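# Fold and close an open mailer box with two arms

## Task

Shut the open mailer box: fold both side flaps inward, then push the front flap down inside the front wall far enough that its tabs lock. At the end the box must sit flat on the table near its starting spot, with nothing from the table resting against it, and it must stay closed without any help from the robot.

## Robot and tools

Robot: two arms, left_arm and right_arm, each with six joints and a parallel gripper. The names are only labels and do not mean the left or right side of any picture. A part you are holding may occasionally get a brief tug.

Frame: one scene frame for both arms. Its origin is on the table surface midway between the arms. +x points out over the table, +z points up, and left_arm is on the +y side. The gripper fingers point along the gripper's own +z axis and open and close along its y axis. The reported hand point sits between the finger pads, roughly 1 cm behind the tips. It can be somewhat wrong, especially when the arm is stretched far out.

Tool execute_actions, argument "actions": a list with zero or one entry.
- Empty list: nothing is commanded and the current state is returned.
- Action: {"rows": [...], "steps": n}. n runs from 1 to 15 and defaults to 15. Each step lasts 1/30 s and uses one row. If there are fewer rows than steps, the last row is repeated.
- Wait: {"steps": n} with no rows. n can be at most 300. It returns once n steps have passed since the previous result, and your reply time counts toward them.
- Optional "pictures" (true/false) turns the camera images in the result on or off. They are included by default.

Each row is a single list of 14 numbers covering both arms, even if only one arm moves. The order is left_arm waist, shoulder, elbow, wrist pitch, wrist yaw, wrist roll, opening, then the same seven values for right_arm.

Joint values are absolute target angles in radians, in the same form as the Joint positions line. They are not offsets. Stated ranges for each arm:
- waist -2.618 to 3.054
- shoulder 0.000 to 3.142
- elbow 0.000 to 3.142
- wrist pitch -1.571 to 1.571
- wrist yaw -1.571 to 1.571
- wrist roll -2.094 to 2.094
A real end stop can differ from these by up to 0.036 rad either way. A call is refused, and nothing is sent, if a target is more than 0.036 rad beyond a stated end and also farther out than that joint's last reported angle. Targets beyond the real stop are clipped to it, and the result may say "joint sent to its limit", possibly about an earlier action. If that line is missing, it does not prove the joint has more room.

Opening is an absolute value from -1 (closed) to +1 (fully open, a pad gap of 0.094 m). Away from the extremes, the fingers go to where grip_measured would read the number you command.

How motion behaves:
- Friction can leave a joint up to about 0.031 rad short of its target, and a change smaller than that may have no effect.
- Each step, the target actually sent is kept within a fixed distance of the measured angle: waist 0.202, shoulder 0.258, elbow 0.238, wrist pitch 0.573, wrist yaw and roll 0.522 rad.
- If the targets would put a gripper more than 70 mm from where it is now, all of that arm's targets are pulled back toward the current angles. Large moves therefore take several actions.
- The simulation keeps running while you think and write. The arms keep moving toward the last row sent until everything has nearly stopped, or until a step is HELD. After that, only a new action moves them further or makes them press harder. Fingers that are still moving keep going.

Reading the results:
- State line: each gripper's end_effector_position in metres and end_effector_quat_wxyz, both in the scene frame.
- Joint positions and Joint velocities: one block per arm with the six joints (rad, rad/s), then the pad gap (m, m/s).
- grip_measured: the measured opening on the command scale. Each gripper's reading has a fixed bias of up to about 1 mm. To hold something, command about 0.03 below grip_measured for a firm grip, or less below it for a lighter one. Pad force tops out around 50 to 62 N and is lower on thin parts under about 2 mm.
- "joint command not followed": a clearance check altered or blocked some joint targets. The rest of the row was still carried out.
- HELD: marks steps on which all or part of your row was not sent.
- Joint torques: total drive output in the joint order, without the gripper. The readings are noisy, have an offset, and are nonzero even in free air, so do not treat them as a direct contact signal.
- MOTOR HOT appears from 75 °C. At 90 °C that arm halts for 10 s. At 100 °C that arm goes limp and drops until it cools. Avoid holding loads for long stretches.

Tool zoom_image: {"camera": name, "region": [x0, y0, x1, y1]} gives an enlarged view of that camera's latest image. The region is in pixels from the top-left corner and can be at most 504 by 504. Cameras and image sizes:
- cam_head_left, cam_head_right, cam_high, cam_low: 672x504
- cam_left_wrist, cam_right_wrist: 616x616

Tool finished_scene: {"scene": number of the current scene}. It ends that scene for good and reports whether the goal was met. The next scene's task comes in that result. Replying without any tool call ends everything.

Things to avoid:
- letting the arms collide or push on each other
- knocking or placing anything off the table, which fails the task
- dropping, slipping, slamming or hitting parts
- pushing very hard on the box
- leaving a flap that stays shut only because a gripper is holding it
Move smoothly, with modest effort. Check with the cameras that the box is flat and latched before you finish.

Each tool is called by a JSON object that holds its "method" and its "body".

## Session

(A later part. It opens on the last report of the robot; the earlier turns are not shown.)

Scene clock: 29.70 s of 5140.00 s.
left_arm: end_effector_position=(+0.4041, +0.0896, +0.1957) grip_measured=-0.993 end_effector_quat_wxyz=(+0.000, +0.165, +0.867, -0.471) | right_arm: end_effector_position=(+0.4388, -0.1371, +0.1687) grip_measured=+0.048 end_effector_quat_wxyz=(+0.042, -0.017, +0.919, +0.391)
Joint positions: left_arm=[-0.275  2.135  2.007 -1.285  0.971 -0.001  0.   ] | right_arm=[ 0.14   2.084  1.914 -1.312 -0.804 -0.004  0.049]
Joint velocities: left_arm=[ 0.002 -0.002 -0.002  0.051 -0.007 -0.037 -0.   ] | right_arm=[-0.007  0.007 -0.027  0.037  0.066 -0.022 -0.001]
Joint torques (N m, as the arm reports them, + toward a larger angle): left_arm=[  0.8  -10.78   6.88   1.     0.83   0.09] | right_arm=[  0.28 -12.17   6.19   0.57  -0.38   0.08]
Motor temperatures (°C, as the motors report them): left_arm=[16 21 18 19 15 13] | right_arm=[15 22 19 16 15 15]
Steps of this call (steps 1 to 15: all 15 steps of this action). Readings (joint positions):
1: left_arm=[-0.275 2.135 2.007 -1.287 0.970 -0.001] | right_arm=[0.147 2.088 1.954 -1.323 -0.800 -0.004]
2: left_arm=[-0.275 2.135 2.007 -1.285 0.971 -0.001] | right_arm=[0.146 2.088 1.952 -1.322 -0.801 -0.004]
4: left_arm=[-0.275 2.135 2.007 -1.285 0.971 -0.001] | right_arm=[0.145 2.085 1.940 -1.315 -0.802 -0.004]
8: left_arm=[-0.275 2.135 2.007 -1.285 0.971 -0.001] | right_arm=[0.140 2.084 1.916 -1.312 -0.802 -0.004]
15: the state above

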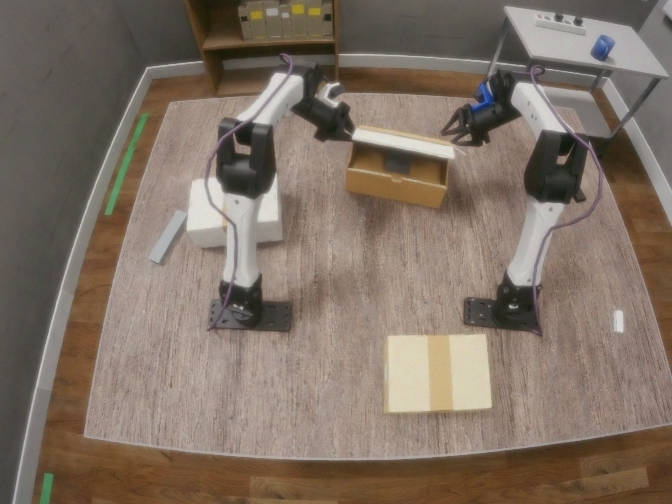

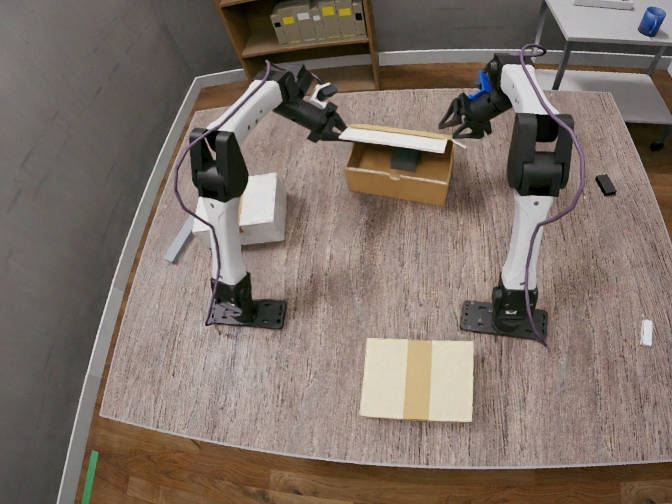

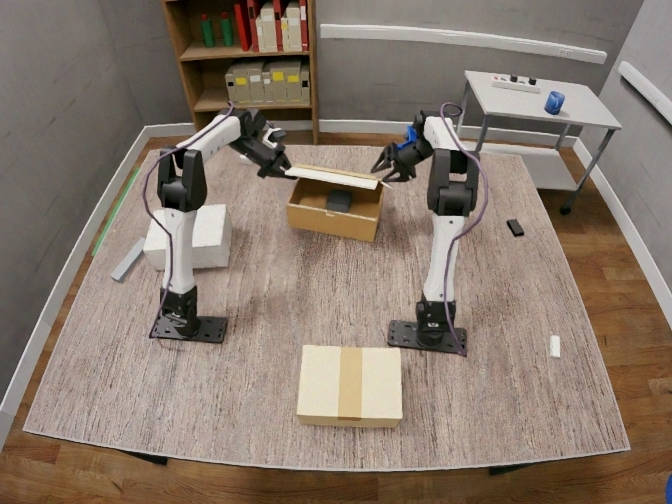

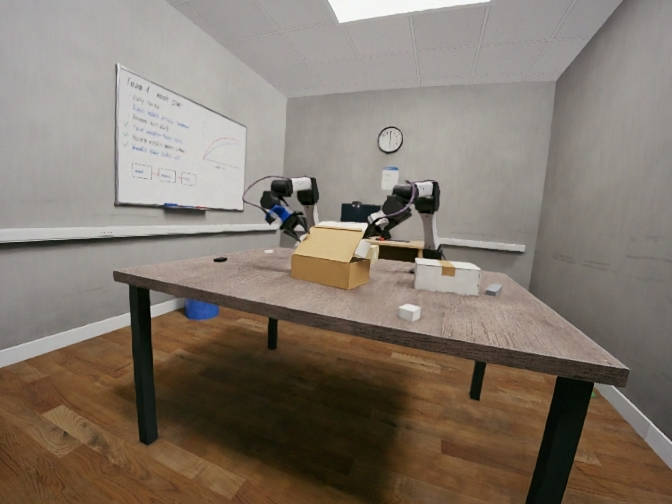

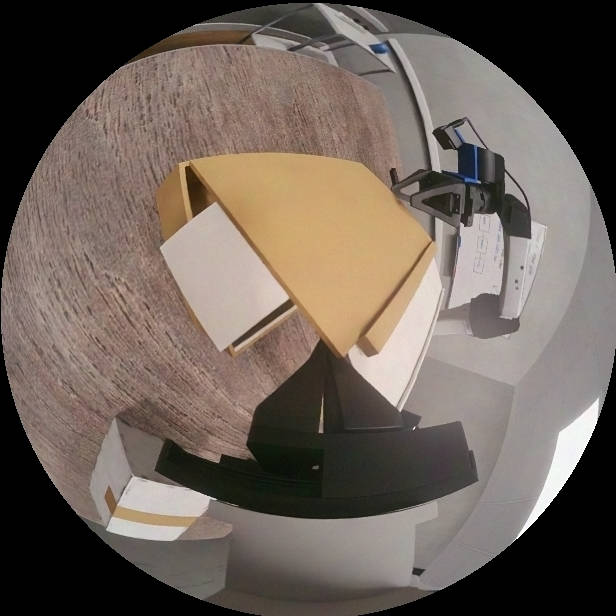

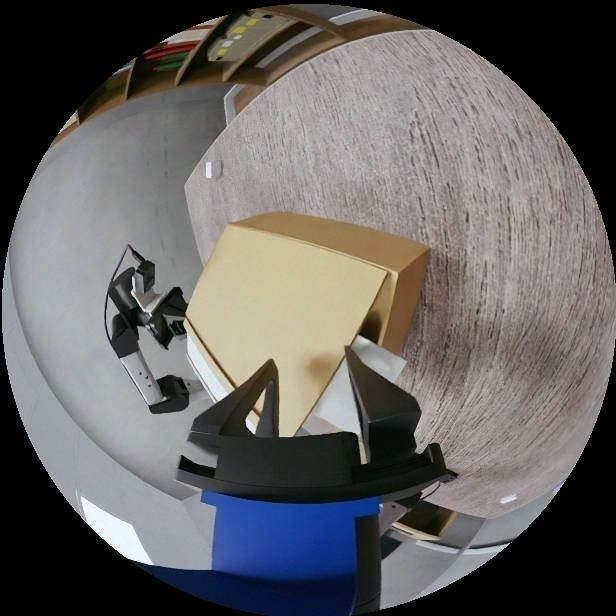

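{"method": "execute_actions", "body": {"actions": [{"rows":[[-0.25,2.15,1.99,-1.3,1.0,0,-1,0.14,2.08,1.94,-1.3,-0.8,0,0.05],[-0.22,2.15,1.99,-1.3,1.0,0,-1,0.14,2.08,1.96,-1.29,-0.8,0,0.05],[-0.19,2.15,1.99,-1.3,1.0,0,-1,0.14,2.08,1.98,-1.28,-0.8,0,0.05],[-0.16,2.15,1.99,-1.3,1.0,0,-1,0.14,2.08,2.0,-1.27,-0.8,0,0.05],[-0.13,2.15,1.99,-1.3,1.0,0,-1,0.14,2.08,2.02,-1.26,-0.8,0,0.05],[-0.1,2.15,1.99,-1.3,1.0,0,-1,0.14,2.08,2.04,-1.24,-0.8,0,0.05],[-0.07,2.15,1.99,-1.3,1.0,0,-1,0.13,2.08,2.06,-1.22,-0.8,0,0.05],[-0.05,2.15,1.99,-1.3,1.0,0,-1,0.12,2.08,2.08,-1.2,-0.8,0,0.05],[-0.05,2.15,1.99,-1.3,1.0,0,-1,0.1,2.08,2.09,-1.18,-0.8,0,-0.2],[-0.05,2.15,1.99,-1.3,1.0,0,-1,0.07,2.08,2.09,-1.16,-0.8,0,-0.4],[-0.05,2.15,1.99,-1.3,1.0,0,-1,0.03,2.08,2.09,-1.16,-0.8,0,-0.7],[-0.05,2.15,1.99,-1.3,1.0,0,-1,-0.02,2.08,2.09,-1.16,-0.7,0,-1],[-0.05,2.15,1.99,-1.3,1.0,0,-1,-0.05,2.08,2.09,-1.16,-0.5,0,-1]]}], "pictures": false}}

{"method": "execute_actions", "body": {"actions": [{"rows":[[-0.05,2.1,1.99,-1.3,0.8,0,-1,-0.05,2.0,1.97,-1.1,-0.3,0,-1],[-0.05,2.1,1.99,-1.3,0.7,0,-1,-0.05,1.94,1.87,-1.05,-0.2,0,-1],[-0.05,2.1,1.99,-1.3,0.6,0,-1,-0.05,1.88,1.77,-1.0,-0.1,0,-1],[-0.05,2.1,1.99,-1.3,0.5,0,-1,-0.05,1.82,1.67,-0.96,0,0,-1],[-0.05,2.1,1.99,-1.3,0.4,0,-1,-0.05,1.77,1.57,-0.92,0,0,-1],[-0.05,2.1,1.99,-1.3,0.4,0,-1,-0.05,1.72,1.47,-0.88,0,0,-1],[-0.05,2.1,1.99,-1.3,0.4,0,-1,-0.05,1.67,1.37,-0.84,0,0,-1],[-0.05,2.1,1.99,-1.3,0.4,0,-1,-0.05,1.63,1.27,-0.8,0,0,-1],[-0.05,2.1,1.99,-1.3,0.4,0,-1,-0.05,1.59,1.17,-0.75,0,0,-1],[-0.05,2.1,1.99,-1.3,0.4,0,-1,-0.05,1.55,1.08,-0.7,0,0,-1],[-0.05,2.1,1.99,-1.3,0.4,0,-1,-0.05,1.52,1.0,-0.66,0,0,-1],[-0.05,2.1,1.99,-1.3,0.4,0,-1,-0.05,1.5,0.93,-0.63,0,0,-1],[-0.05,2.1,1.99,-1.3,0.4,0,-1,-0.05,1.48,0.86,-0.62,0,0,-1]]}], "pictures": false}}

{"method": "execute_actions", "body": {"actions": [{"rows":[[-0.05,2.1,1.99,-1.3,0.4,0,-1,0.05,1.48,0.86,-0.62,0,0,-1],[-0.05,2.1,1.99,-1.3,0.4,0,-1,0.11,1.48,0.86,-0.62,0,0,-1],[-0.05,2.1,1.99,-1.3,0.4,0,-1,0.17,1.48,0.86,-0.62,0,0,-1],[-0.05,2.1,1.99,-1.3,0.4,0,-1,0.23,1.48,0.86,-0.62,0,0,-1],[-0.05,2.1,1.99,-1.3,0.4,0,-1,0.29,1.48,0.86,-0.62,0,0,-1],[-0.05,2.1,1.99,-1.3,0.4,0,-1,0.35,1.48,0.86,-0.62,0,0,-1],[-0.05,2.1,1.99,-1.3,0.4,0,-1,0.41,1.48,0.86,-0.62,0,0,-1],[-0.05,2.1,1.99,-1.3,0.4,0,-1,0.47,1.48,0.86,-0.62,0,0,-1],[-0.05,2.1,1.99,-1.3,0.4,0,-1,0.53,1.48,0.86,-0.62,0,0,-1],[-0.05,2.1,1.99,-1.3,0.4,0,-1,0.59,1.48,0.86,-0.62,0,0,-1],[-0.05,2.1,1.99,-1.3,0.4,0,-1,0.63,1.48,0.86,-0.62,0,0,-1]]}]}}

Scene clock: 40.80 s of 5140.00 s.
left_arm: end_effector_position=(+0.4559, +0.1877, +0.1984) grip_measured=-0.993 end_effector_quat_wxyz=(+0.057, +0.057, +0.876, -0.476) | right_arm: end_effector_position=(+0.5030, -0.2224, +0.2089) grip_measured=-0.978 end_effector_quat_wxyz=(+0.203, +0.004, +0.929, +0.309)
Joint positions: left_arm=[-0.029  2.135  2.007 -1.287  0.991 -0.001  0.   ] | right_arm=[-0.003  2.084  2.08  -1.185 -0.671 -0.004  0.001]
Joint velocities: left_arm=[-0.173 -0.002 -0.007 -0.007  0.022 -0.007  0.   ] | right_arm=[-0.984  0.002 -0.002  0.125  1.179 -0.007 -0.004]
Joint torques (N m, as the arm reports them, + toward a larger angle): left_arm=[ -0.67 -10.7    6.81   0.58   0.62   0.09] | right_arm=[  1.08 -12.45  10.05   1.27  -0.43   0.1 ]
Motor temperatures (°C, as the motors report them): left_arm=[16 24 18 19 15 13] | right_arm=[15 25 19 15 15 15]
Steps of this call (steps 1 to 15: the robot went on to your last target; steps 16 to 90: nothing new was sent; then 7.60 s passed at rest; steps 91 to 105: all 15 steps of this action). Readings (joint positions):
91: left_arm=[-0.273 2.135 2.007 -1.286 0.972 -0.001] | right_arm=[0.140 2.084 1.916 -1.312 -0.804 -0.004]
92: left_arm=[-0.267 2.135 2.007 -1.287 0.974 -0.001] | right_arm=[0.140 2.084 1.923 -1.310 -0.803 -0.004]
94: left_arm=[-0.237 2.135 2.007 -1.287 0.985 -0.001] | right_arm=[0.140 2.084 1.948 -1.308 -0.803 -0.004]
98: left_arm=[-0.113 2.135 2.007 -1.287 0.991 -0.001] | right_arm=[0.139 2.084 2.029 -1.272 -0.802 -0.004]
105: the state above

Scene clock: 41.30 s of 5140.00 s.
left_arm: end_effector_position=(+0.4654, +0.2479, +0.1505) grip_measured=-0.993 end_effector_quat_wxyz=(+0.082, +0.053, +0.970, -0.222) | right_arm: end_effector_position=(+0.3298, -0.3162, +0.0680) grip_measured=-0.981 end_effector_quat_wxyz=(+0.159, +0.094, +0.983, +0.001)
Joint positions: left_arm=[-0.05   2.106  2.007 -1.288  0.443 -0.001  0.   ] | right_arm=[-0.057  1.485  0.943 -0.711 -0.034 -0.004  0.001]
Joint velocities: left_arm=[ 0.012 -0.017 -0.017  0.037 -0.227 -0.007  0.   ] | right_arm=[-0.012  0.007 -1.6    0.154  0.198 -0.037 -0.001]
Joint torques (N m, as the arm reports them, + toward a larger angle): left_arm=[  0.47 -12.22   6.86   0.71   0.2    0.06] | right_arm=[ 0.77 -6.8  10.48  1.82  0.06  0.14]
Motor temperatures (°C, as the motors report them): left_arm=[16 25 18 19 15 13] | right_arm=[15 25 19 15 15 15]
Steps of this call (steps 1 to 15: all 15 steps of this action). Readings (joint positions):
1: left_arm=[-0.035 2.133 2.007 -1.287 0.966 -0.001] | right_arm=[-0.032 2.072 2.058 -1.162 -0.606 -0.004]
2: left_arm=[-0.041 2.129 2.007 -1.288 0.920 -0.001] | right_arm=[-0.054 2.042 2.002 -1.126 -0.527 -0.004]
4: left_arm=[-0.049 2.117 2.007 -1.288 0.799 -0.001] | right_arm=[-0.077 1.946 1.837 -1.062 -0.355 -0.004]
8: left_arm=[-0.050 2.106 2.007 -1.288 0.571 -0.001] | right_arm=[-0.066 1.718 1.490 -0.947 -0.143 -0.004]
15: the state above

Scene clock: 41.80 s of 5140.00 s.
left_arm: end_effector_position=(+0.4662, +0.2526, +0.1484) grip_measured=-0.993 end_effector_quat_wxyz=(+0.082, +0.052, +0.973, -0.207) | right_arm: end_effector_position=(+0.2872, -0.1124, +0.0437) grip_measured=-0.981 end_effector_quat_wxyz=(+0.145, -0.245, +0.958, +0.042)
Joint positions: left_arm=[-0.05   2.106  2.007 -1.288  0.413 -0.001  0.   ] | right_arm=[ 0.64   1.492  0.852 -0.628 -0.01  -0.002  0.001]
Joint velocities: left_arm=[-0.012 -0.022 -0.012 -0.022  0.037 -0.037 -0.   ] | right_arm=[ 0.007  0.007 -0.002 -0.022 -0.007  0.022 -0.001]
Joint torques (N m, as the arm reports them, + toward a larger angle): left_arm=[  0.41 -12.19   6.92   0.72   0.13   0.06] | right_arm=[-0.39 -7.2   9.31  1.15  0.16  0.11]
Motor temperatures (°C, as the motors report them): left_arm=[16 25 18 19 15 13] | right_arm=[15 25 19 15 15 15]
Steps of this call (steps 1 to 15: all 15 steps of this action). Readings (joint positions):
1: left_arm=[-0.050 2.106 2.007 -1.288 0.437 -0.001] | right_arm=[-0.046 1.487 0.897 -0.709 -0.022 -0.003]
2: left_arm=[-0.050 2.106 2.007 -1.288 0.432 -0.001] | right_arm=[-0.012 1.490 0.868 -0.709 -0.012 -0.002]
4: left_arm=[-0.050 2.106 2.007 -1.288 0.425 -0.001] | right_arm=[0.104 1.492 0.852 -0.703 -0.004 -0.002]
8: left_arm=[-0.050 2.106 2.007 -1.288 0.417 -0.001] | right_arm=[0.367 1.492 0.852 -0.648 -0.002 -0.002]
15: the state above

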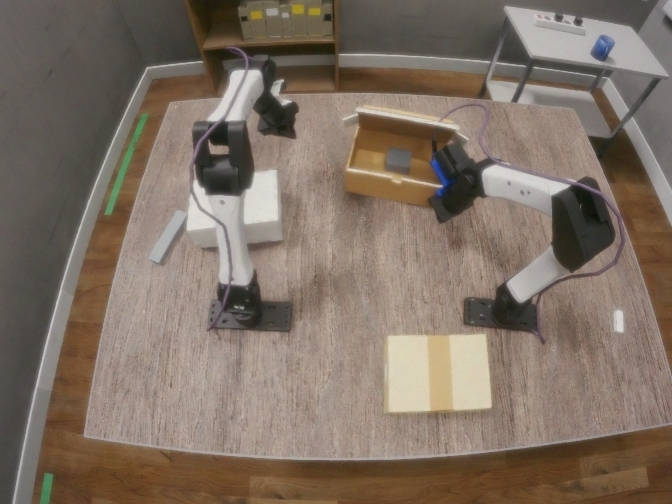

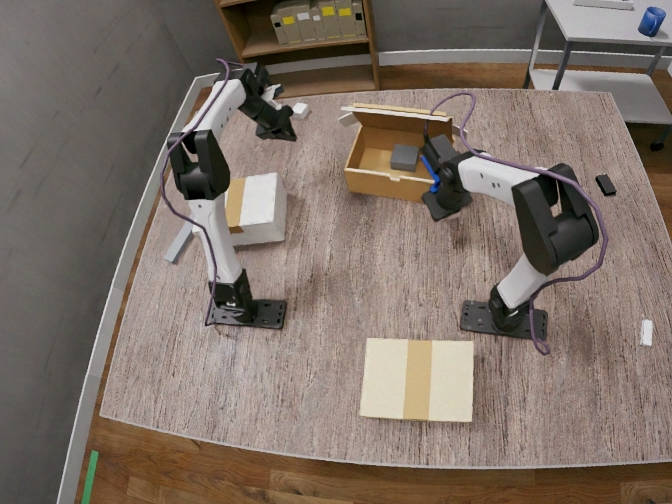

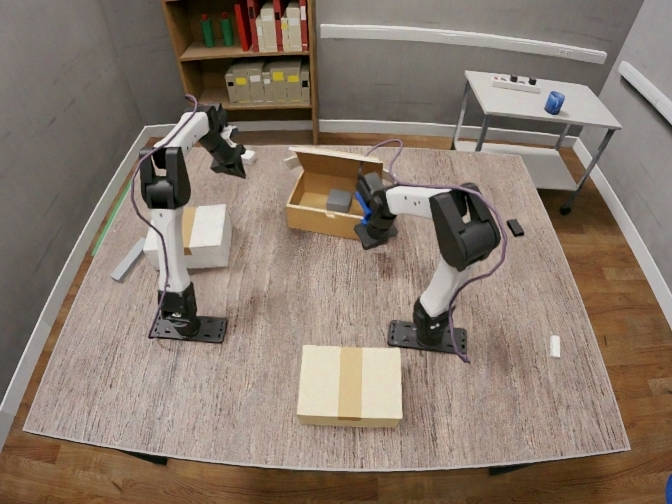

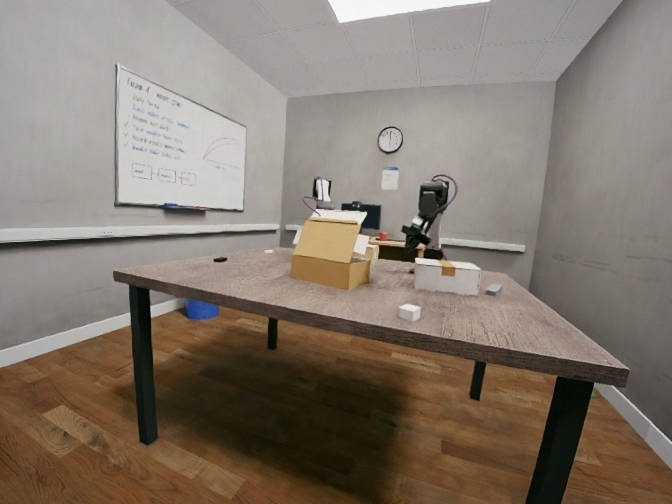

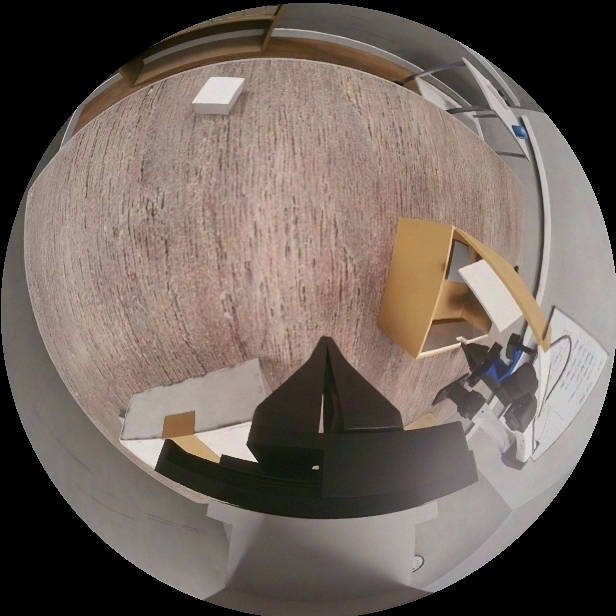

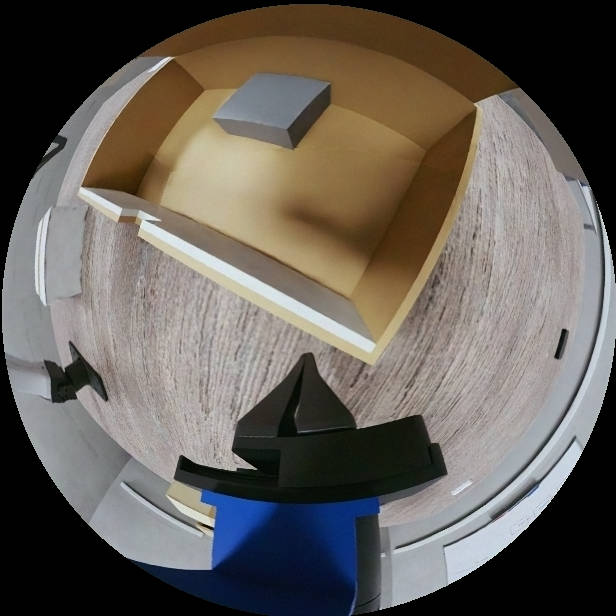

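{"method": "execute_actions", "body": {"actions": [{"rows":[[-0.05,2.1,1.99,-1.3,0.4,0,-1,0.63,1.48,0.86,-0.6,0,0,-1],[-0.05,2.1,1.99,-1.3,0.4,0,-1,0.62,1.48,0.86,-0.58,0,0,-1],[-0.05,2.1,1.99,-1.3,0.4,0,-1,0.62,1.48,0.86,-0.56,0,0,-1],[-0.05,2.1,1.99,-1.3,0.4,0,-1,0.61,1.48,0.86,-0.54,0,0,-1],[-0.05,2.1,1.99,-1.3,0.4,0,-1,0.61,1.48,0.86,-0.52,0,0,-1],[-0.05,2.1,1.99,-1.3,0.4,0,-1,0.6,1.48,0.86,-0.5,0,0,-1],[-0.05,2.1,1.99,-1.3,0.4,0,-1,0.59,1.48,0.86,-0.48,0,0,-1]]}]}}

Scene clock: 43.20 s of 5140.00 s.
left_arm: end_effector_position=(+0.4662, +0.2527, +0.1483) grip_measured=-0.993 end_effector_quat_wxyz=(+0.082, +0.052, +0.974, -0.207) | right_arm: end_effector_position=(+0.3187, -0.1126, +0.0543) grip_measured=-0.981 end_effector_quat_wxyz=(+0.204, -0.222, +0.952, +0.049)
Joint positions: left_arm=[-0.05   2.106  2.007 -1.288  0.412 -0.001  0.   ] | right_arm=[ 0.597  1.492  0.852 -0.507 -0.005 -0.002  0.001]
Joint velocities: left_arm=[-0.002  0.007 -0.012 -0.007 -0.095 -0.037 -0.   ] | right_arm=[ 0.002  0.022 -0.007  0.037 -0.007  0.095  0.   ]
Joint torques (N m, as the arm reports them, + toward a larger angle): left_arm=[  0.42 -12.19   6.9    0.71   0.15   0.06] | right_arm=[-0.18 -7.31  9.65  1.53  0.07  0.12]
Motor temperatures (°C, as the motors report them): left_arm=[16 25 18 19 15 13] | right_arm=[15 25 20 16 15 15]
Steps of this call (steps 1 to 15: the robot went on to your last target; steps 16 to 27: nothing new was sent; steps 28 to 42: all 15 steps of this action). Readings (joint positions):
28: left_arm=[-0.050 2.106 2.007 -1.288 0.412 -0.001] | right_arm=[0.638 1.492 0.852 -0.627 -0.006 -0.002]
29: left_arm=[-0.050 2.106 2.007 -1.288 0.412 -0.001] | right_arm=[0.637 1.492 0.852 -0.623 -0.006 -0.002]
31: left_arm=[-0.050 2.106 2.007 -1.288 0.412 -0.001] | right_arm=[0.631 1.492 0.852 -0.605 -0.006 -0.002]
35: left_arm=[-0.050 2.106 2.007 -1.288 0.412 -0.001] | right_arm=[0.608 1.492 0.852 -0.548 -0.005 -0.002]
42: the state above

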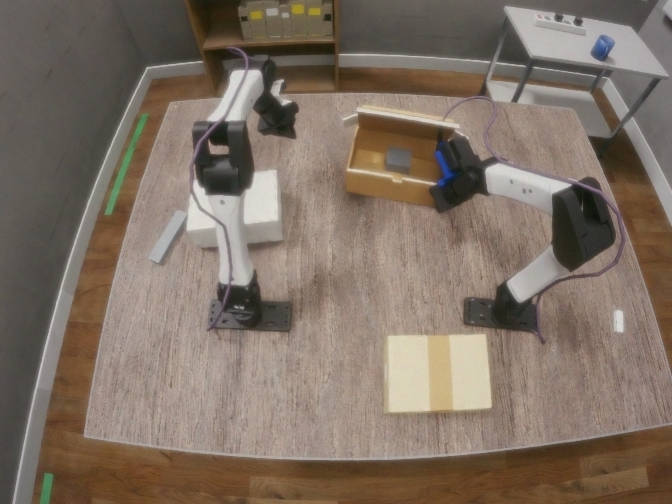

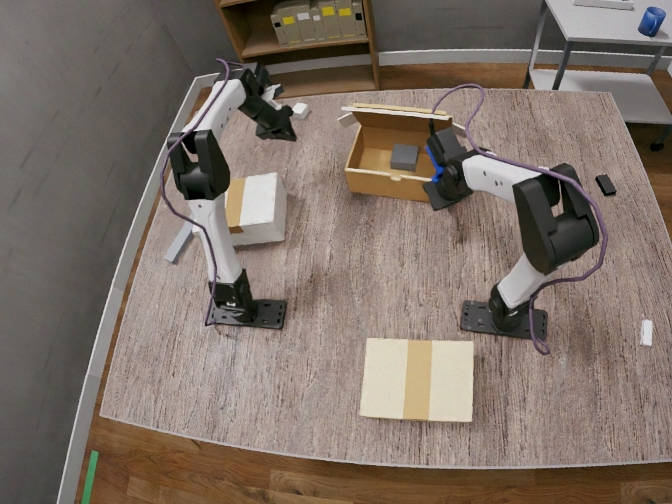

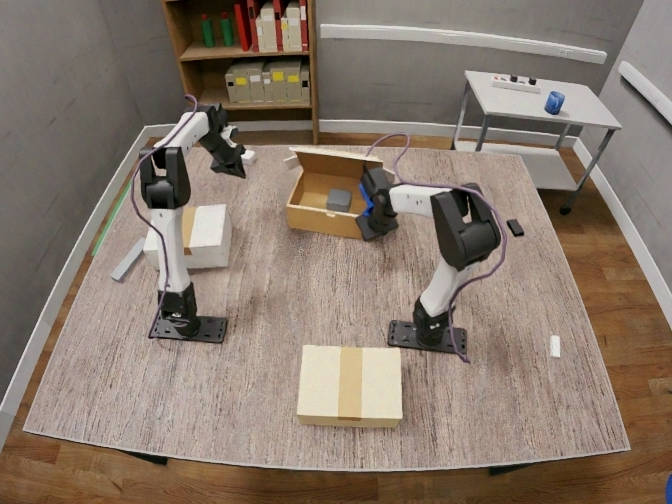

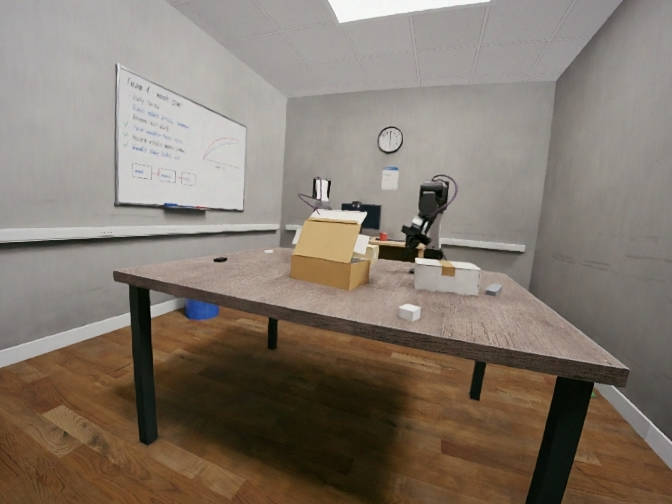

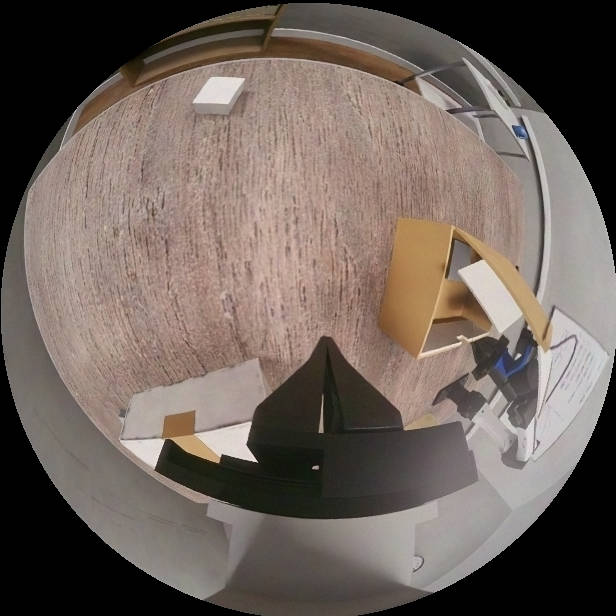

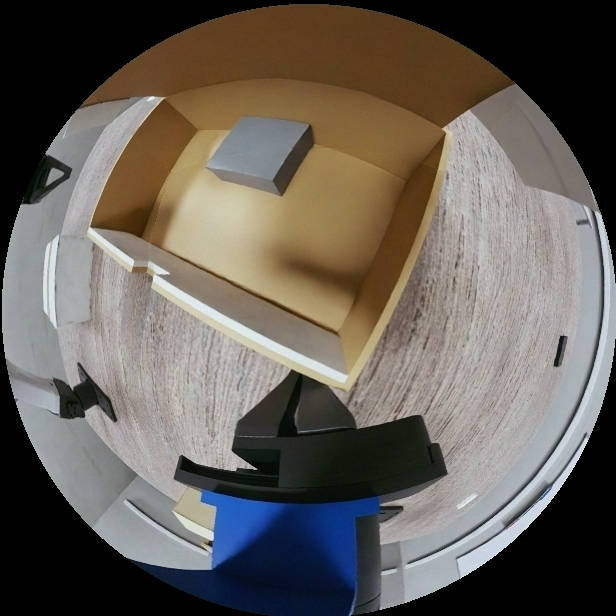

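Just touched; another 2 cm.

{"method": "execute_actions", "body": {"actions": [{"rows":[[-0.05,2.1,1.99,-1.3,0.4,0,-1,0.59,1.48,0.86,-0.46,0,0,-1],[-0.05,2.1,1.99,-1.3,0.4,0,-1,0.59,1.48,0.86,-0.44,0,0,-1],[-0.05,2.1,1.99,-1.3,0.4,0,-1,0.585,1.48,0.86,-0.42,0,0,-1],[-0.05,2.1,1.99,-1.3,0.4,0,-1,0.58,1.48,0.86,-0.4,0,0,-1],[-0.05,2.1,1.99,-1.3,0.4,0,-1,0.58,1.48,0.86,-0.38,0,0,-1]]}]}}

Scene clock: 44.27 s of 5140.00 s.
left_arm: end_effector_position=(+0.4662, +0.2528, +0.1483) grip_measured=-0.993 end_effector_quat_wxyz=(+0.082, +0.052, +0.974, -0.207) | right_arm: end_effector_position=(+0.3396, -0.1056, +0.0655) grip_measured=-0.981 end_effector_quat_wxyz=(+0.252, -0.215, +0.942, +0.059)
Joint positions: left_arm=[-0.05   2.106  2.007 -1.288  0.412 -0.001  0.   ] | right_arm=[ 0.589  1.492  0.852 -0.407 -0.005 -0.002  0.001]
Joint velocities: left_arm=[-0.007  0.017 -0.002 -0.051 -0.022 -0.037 -0.001] | right_arm=[ 0.007 -0.002 -0.012  0.095 -0.022  0.022 -0.   ]
Joint torques (N m, as the arm reports them, + toward a larger angle): left_arm=[  0.41 -12.2    6.91   0.72   0.16   0.06] | right_arm=[-0.28 -7.5   9.83  1.73  0.06  0.12]
Motor temperatures (°C, as the motors report them): left_arm=[16 26 18 19 15 13] | right_arm=[15 25 20 16 15 15]
Steps of this call (steps 1 to 15: the robot went on to your last target; steps 16 to 17: nothing new was sent; steps 18 to 32: all 15 steps of this action). Readings (joint positions):
18: left_arm=[-0.050 2.106 2.007 -1.288 0.412 -0.001] | right_arm=[0.597 1.492 0.852 -0.498 -0.005 -0.002]
19: left_arm=[-0.050 2.106 2.007 -1.288 0.412 -0.001] | right_arm=[0.597 1.492 0.852 -0.493 -0.005 -0.002]
21: left_arm=[-0.050 2.106 2.007 -1.288 0.412 -0.001] | right_arm=[0.597 1.492 0.852 -0.474 -0.005 -0.002]
25: left_arm=[-0.050 2.106 2.007 -1.288 0.412 -0.001] | right_arm=[0.590 1.492 0.852 -0.429 -0.005 -0.002]
32: the state above

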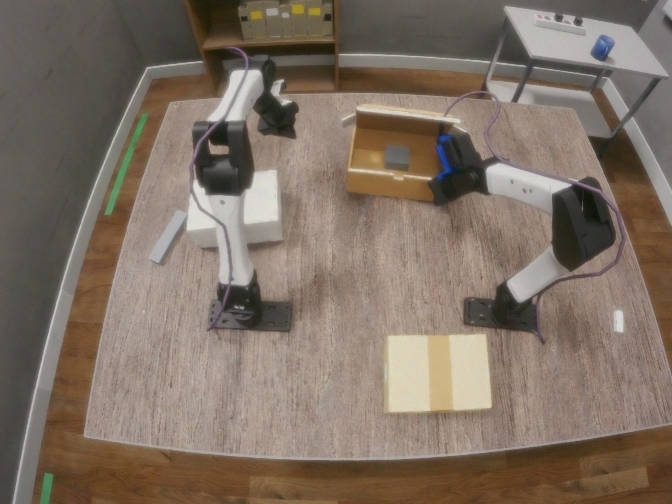

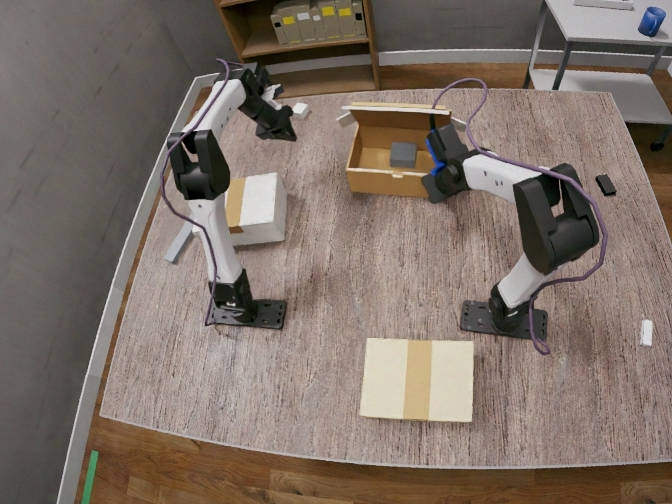

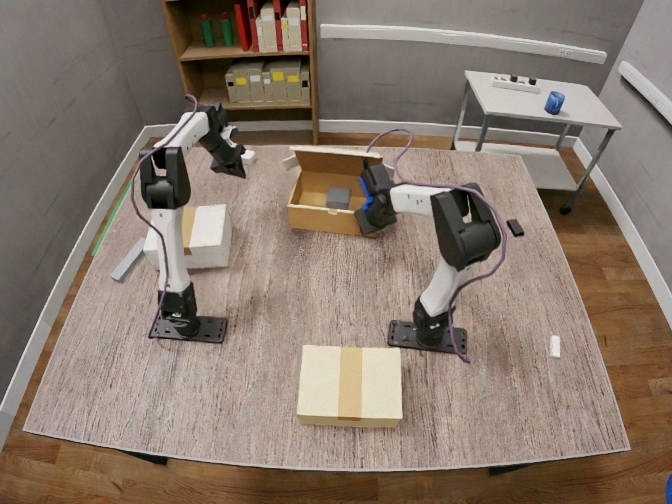

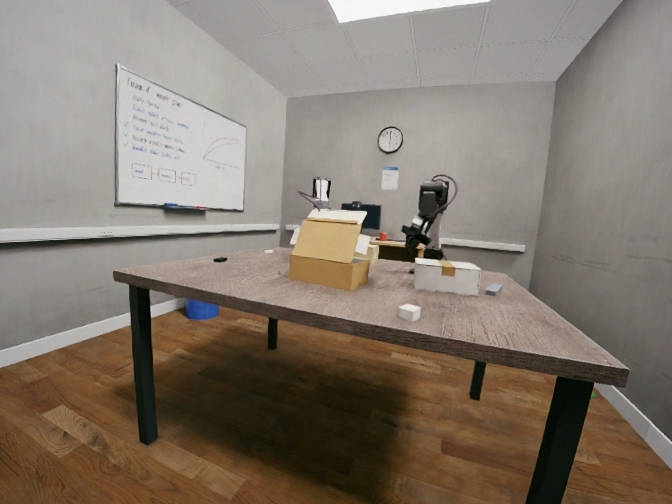

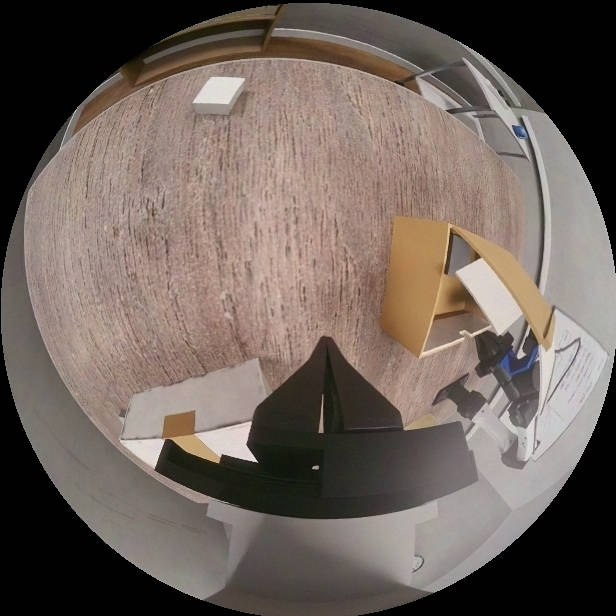

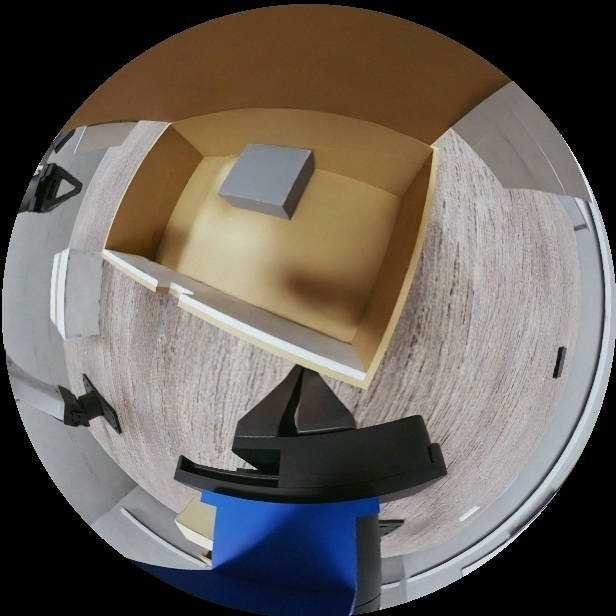

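{"method": "execute_actions", "body": {"actions": [{"rows":[[-0.05,2.07,1.92,-1.0,0.3,0.1,-1,0.58,1.48,0.86,-0.5,0,0,-1],[-0.05,2.04,1.83,-0.85,0.2,0.2,-1,0.58,1.48,0.86,-0.6,0,0,-1],[-0.05,2.01,1.74,-0.7,0.1,0.3,-1,0.58,1.46,0.86,-0.65,0,0,-1],[-0.05,1.98,1.65,-0.55,0,0.4,-1,0.58,1.46,0.86,-0.68,0,0,-1],[-0.05,1.95,1.56,-0.4,0,0.5,-1,0.58,1.46,0.86,-0.68,0,0,-1],[-0.05,1.92,1.47,-0.25,0,0.6,-1,0.58,1.46,0.86,-0.68,0,0,-1],[-0.05,1.89,1.38,-0.1,0,0.7,-1,0.54,1.46,0.86,-0.68,0,0,-1],[-0.05,1.86,1.29,0.05,0,0.8,-1,0.48,1.46,0.86,-0.68,0,0,-1],[-0.05,1.83,1.2,0.2,0,0.9,-1,0.42,1.46,0.86,-0.68,0,0,-1],[-0.05,1.8,1.11,0.35,0,1.0,-1,0.36,1.46,0.86,-0.68,0,0,-1],[-0.05,1.77,1.04,0.5,0,1.1,-1,0.3,1.46,0.86,-0.68,0,0,-1],[-0.05,1.75,0.98,0.65,0,1.2,-1,0.24,1.46,0.86,-0.68,0,0,-1],[-0.05,1.73,0.92,0.79,0,1.3,-1,0.18,1.46,0.86,-0.6,0,0,-1],[-0.05,1.71,0.88,0.79,0,1.4,-1,0.12,1.46,0.86,-0.5,0,0,-1],[-0.05,1.71,0.85,0.79,0,1.57,-1,0.1,1.46,0.86,-0.4,0,0,-1]]}], "pictures": false}}

{"method": "execute_actions", "body": {"actions": [{"rows":[[-0.08,1.71,0.82,0.79,0,1.57,-1,0.1,1.46,0.86,-0.2,0,-0.2,-1],[-0.11,1.71,0.8,0.79,0,1.57,-1,0.1,1.46,0.86,-0.05,0,-0.35,-1],[-0.14,1.71,0.77,0.79,0,1.57,-1,0.1,1.47,0.84,0.1,0,-0.5,-1],[-0.17,1.71,0.77,0.79,0,1.57,-1,0.1,1.48,0.82,0.25,0,-0.65,-1],[-0.2,1.71,0.77,0.79,0,1.57,-1,0.1,1.49,0.8,0.4,0,-0.8,-1],[-0.23,1.71,0.77,0.79,0,1.57,-1,0.1,1.5,0.77,0.55,0,-0.95,-1],[-0.26,1.71,0.77,0.79,0,1.57,-1,0.1,1.51,0.74,0.7,0,-1.1,-1],[-0.28,1.71,0.77,0.79,0,1.57,-1,0.1,1.53,0.71,0.8,0,-1.25,-1],[-0.3,1.71,0.77,0.79,0,1.57,-1,0.1,1.55,0.68,0.8,-0.1,-1.4,-1],[-0.3,1.71,0.77,0.79,0,1.57,-1,0.1,1.57,0.65,0.8,-0.2,-1.57,-1],[-0.3,1.71,0.77,0.79,0,1.57,-1,0.1,1.57,0.62,0.8,-0.2,-1.57,-1]]}], "pictures": false}}

{"method": "execute_actions", "body": {"actions": [{"steps":15}]}}

Scene clock: 48.23 s of 5140.00 s.
left_arm: end_effector_position=(+0.5026, +0.3139, +0.0948) grip_measured=-0.993 end_effector_quat_wxyz=(+0.410, +0.493, +0.737, +0.215) | right_arm: end_effector_position=(+0.3349, -0.2507, +0.0513) grip_measured=-0.981 end_effector_quat_wxyz=(+0.177, -0.014, +0.984, +0.004)
Joint positions: left_arm=[-0.05   1.746  0.926  0.211  0.031  1.093  0.   ] | right_arm=[ 0.168  1.477  0.853 -0.59  -0.005 -0.002  0.001]
Joint velocities: left_arm=[-0.007 -0.354 -1.463  2.85  -0.125  2.835 -0.001] | right_arm=[-1.541 -0.007 -0.007  1.077  0.139 -0.081 -0.   ]
Joint torques (N m, as the arm reports them, + toward a larger angle): left_arm=[ 0.37 -9.8  10.07  2.8  -0.02 -0.05] | right_arm=[ 2.05 -7.29  9.45  1.42 -0.1   0.11]
Motor temperatures (°C, as the motors report them): left_arm=[16 27 19 19 15 13] | right_arm=[15 24 20 16 15 15]
Steps of this call (steps 1 to 15: the robot went on to your last target; steps 16 to 90: nothing new was sent; then 0.47 s passed at rest; steps 91 to 105: all 15 steps of this action). Readings (joint positions):
91: left_arm=[-0.050 2.098 1.988 -1.253 0.398 0.013] | right_arm=[0.589 1.492 0.852 -0.411 -0.005 -0.002]
92: left_arm=[-0.050 2.080 1.945 -1.178 0.368 0.045] | right_arm=[0.589 1.492 0.853 -0.435 -0.005 -0.002]
94: left_arm=[-0.050 2.027 1.806 -0.979 0.265 0.147] | right_arm=[0.589 1.487 0.853 -0.510 -0.005 -0.002]
98: left_arm=[-0.050 1.918 1.474 -0.533 0.112 0.445] | right_arm=[0.567 1.478 0.853 -0.612 -0.009 -0.002]
105: the state above

Scene clock: 48.73 s of 5140.00 s.
left_arm: end_effector_position=(+0.4956, +0.1927, +0.1703) grip_measured=-0.993 end_effector_quat_wxyz=(+0.528, +0.618, +0.451, +0.368) | right_arm: end_effector_position=(+0.4666, -0.2569, +0.1461) grip_measured=-0.981 end_effector_quat_wxyz=(+0.507, -0.493, +0.631, -0.319)
Joint positions: left_arm=[-0.306  1.726  0.789  0.765  0.007  1.549  0.   ] | right_arm=[ 0.093  1.564  0.629  0.645 -0.146 -1.268  0.001]
Joint velocities: left_arm=[-0.007  0.002 -0.012  0.125 -0.051  0.037 -0.   ] | right_arm=[-0.002  0.12  -0.164  0.681 -0.33  -2.044 -0.001]
Joint torques (N m, as the arm reports them, + toward a larger angle): left_arm=[ 0.95 -9.52  6.51  2.61 -0.01 -0.02] | right_arm=[ 0.73 -7.11  8.76  2.76 -0.06  0.15]
Motor temperatures (°C, as the motors report them): left_arm=[16 27 19 19 15 13] | right_arm=[15 24 20 16 15 15]
Steps of this call (steps 1 to 15: all 15 steps of this action). Readings (joint positions):
1: left_arm=[-0.053 1.738 0.882 0.310 0.026 1.186] | right_arm=[0.125 1.477 0.853 -0.535 0.000 -0.029]
2: left_arm=[-0.061 1.734 0.850 0.399 0.019 1.263] | right_arm=[0.101 1.477 0.853 -0.465 0.005 -0.075]
4: left_arm=[-0.100 1.728 0.807 0.536 0.009 1.372] | right_arm=[0.090 1.477 0.850 -0.294 0.007 -0.216]
8: left_arm=[-0.231 1.726 0.789 0.680 0.006 1.487] | right_arm=[0.091 1.483 0.782 0.158 0.006 -0.609]
15: the state above

Scene clock: 49.23 s of 5140.00 s.
left_arm: end_effector_position=(+0.4962, +0.1925, +0.1741) grip_measured=-0.993 end_effector_quat_wxyz=(+0.530, +0.617, +0.443, +0.375) | right_arm: end_effector_position=(+0.4724, -0.2493, +0.1760) grip_measured=-0.981 end_effector_quat_wxyz=(-0.502, +0.562, -0.512, +0.412)
Joint positions: left_arm=[-0.306  1.726  0.789  0.781  0.007  1.565  0.   ] | right_arm=[ 0.093  1.567  0.625  0.782 -0.193 -1.552  0.001]
Joint velocities: left_arm=[-0.007 -0.002 -0.022  0.007 -0.022 -0.007 -0.001] | right_arm=[-0.012  0.007  0.007  0.022 -0.007 -0.022  0.001]
Joint torques (N m, as the arm reports them, + toward a larger angle): left_arm=[ 0.96 -9.53  6.52  2.64 -0.02  0.  ] | right_arm=[ 0.73 -6.74  8.12  2.4  -0.05  0.09]
Motor temperatures (°C, as the motors report them): left_arm=[16 27 19 19 15 13] | right_arm=[15 24 20 16 15 15]
Steps of this call (steps 1 to 15: the robot went on to your last target). Readings (joint positions):
1: left_arm=[-0.306 1.726 0.789 0.769 0.007 1.553] | right_arm=[0.093 1.567 0.626 0.666 -0.156 -1.328]
2: left_arm=[-0.306 1.726 0.789 0.772 0.007 1.556] | right_arm=[0.093 1.567 0.625 0.685 -0.164 -1.375]
4: left_arm=[-0.306 1.726 0.789 0.775 0.007 1.559] | right_arm=[0.093 1.567 0.625 0.725 -0.175 -1.442]
8: left_arm=[-0.306 1.726 0.789 0.779 0.007 1.563] | right_arm=[0.093 1.567 0.625 0.764 -0.187 -1.513]
15: the state above

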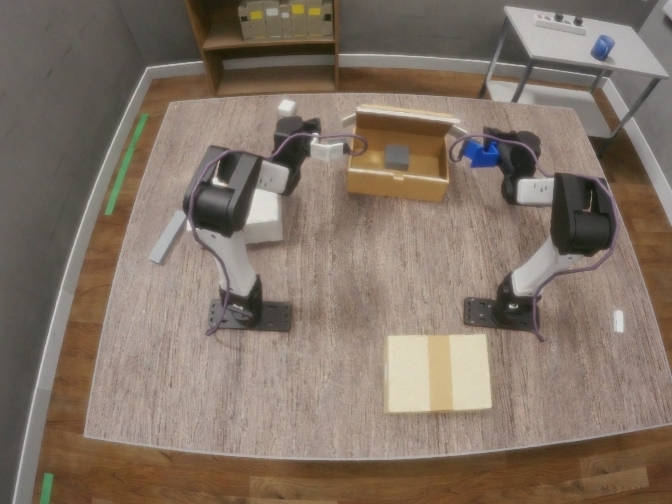

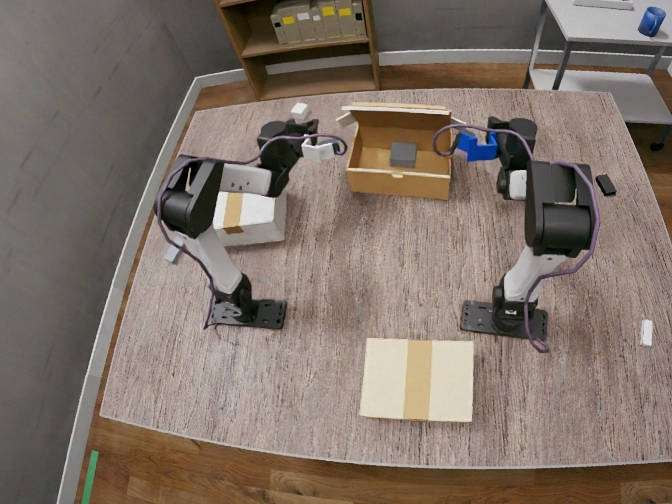

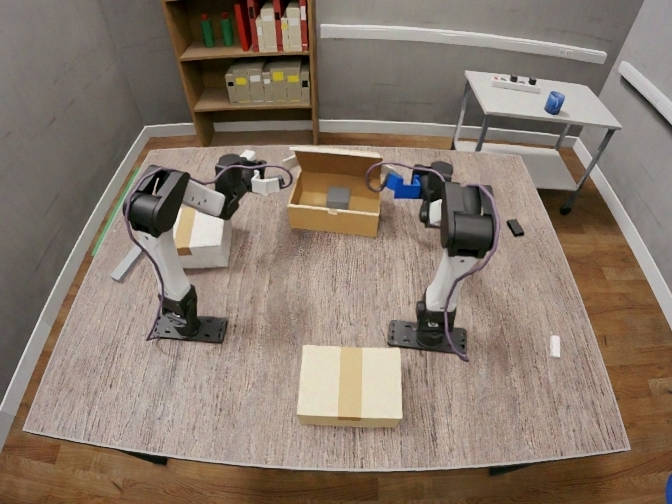

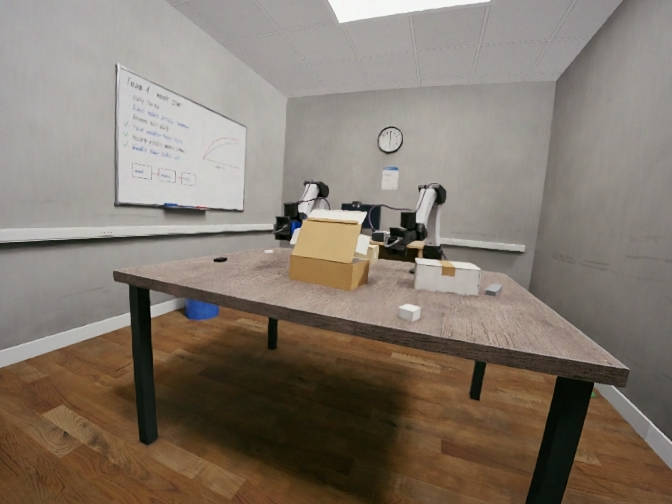

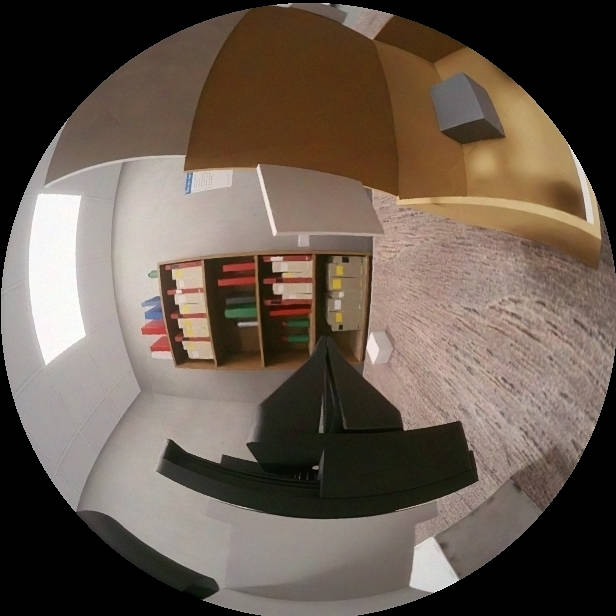

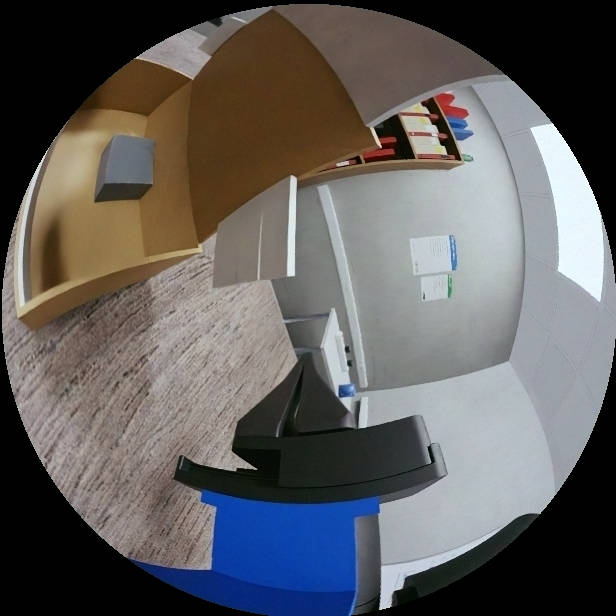

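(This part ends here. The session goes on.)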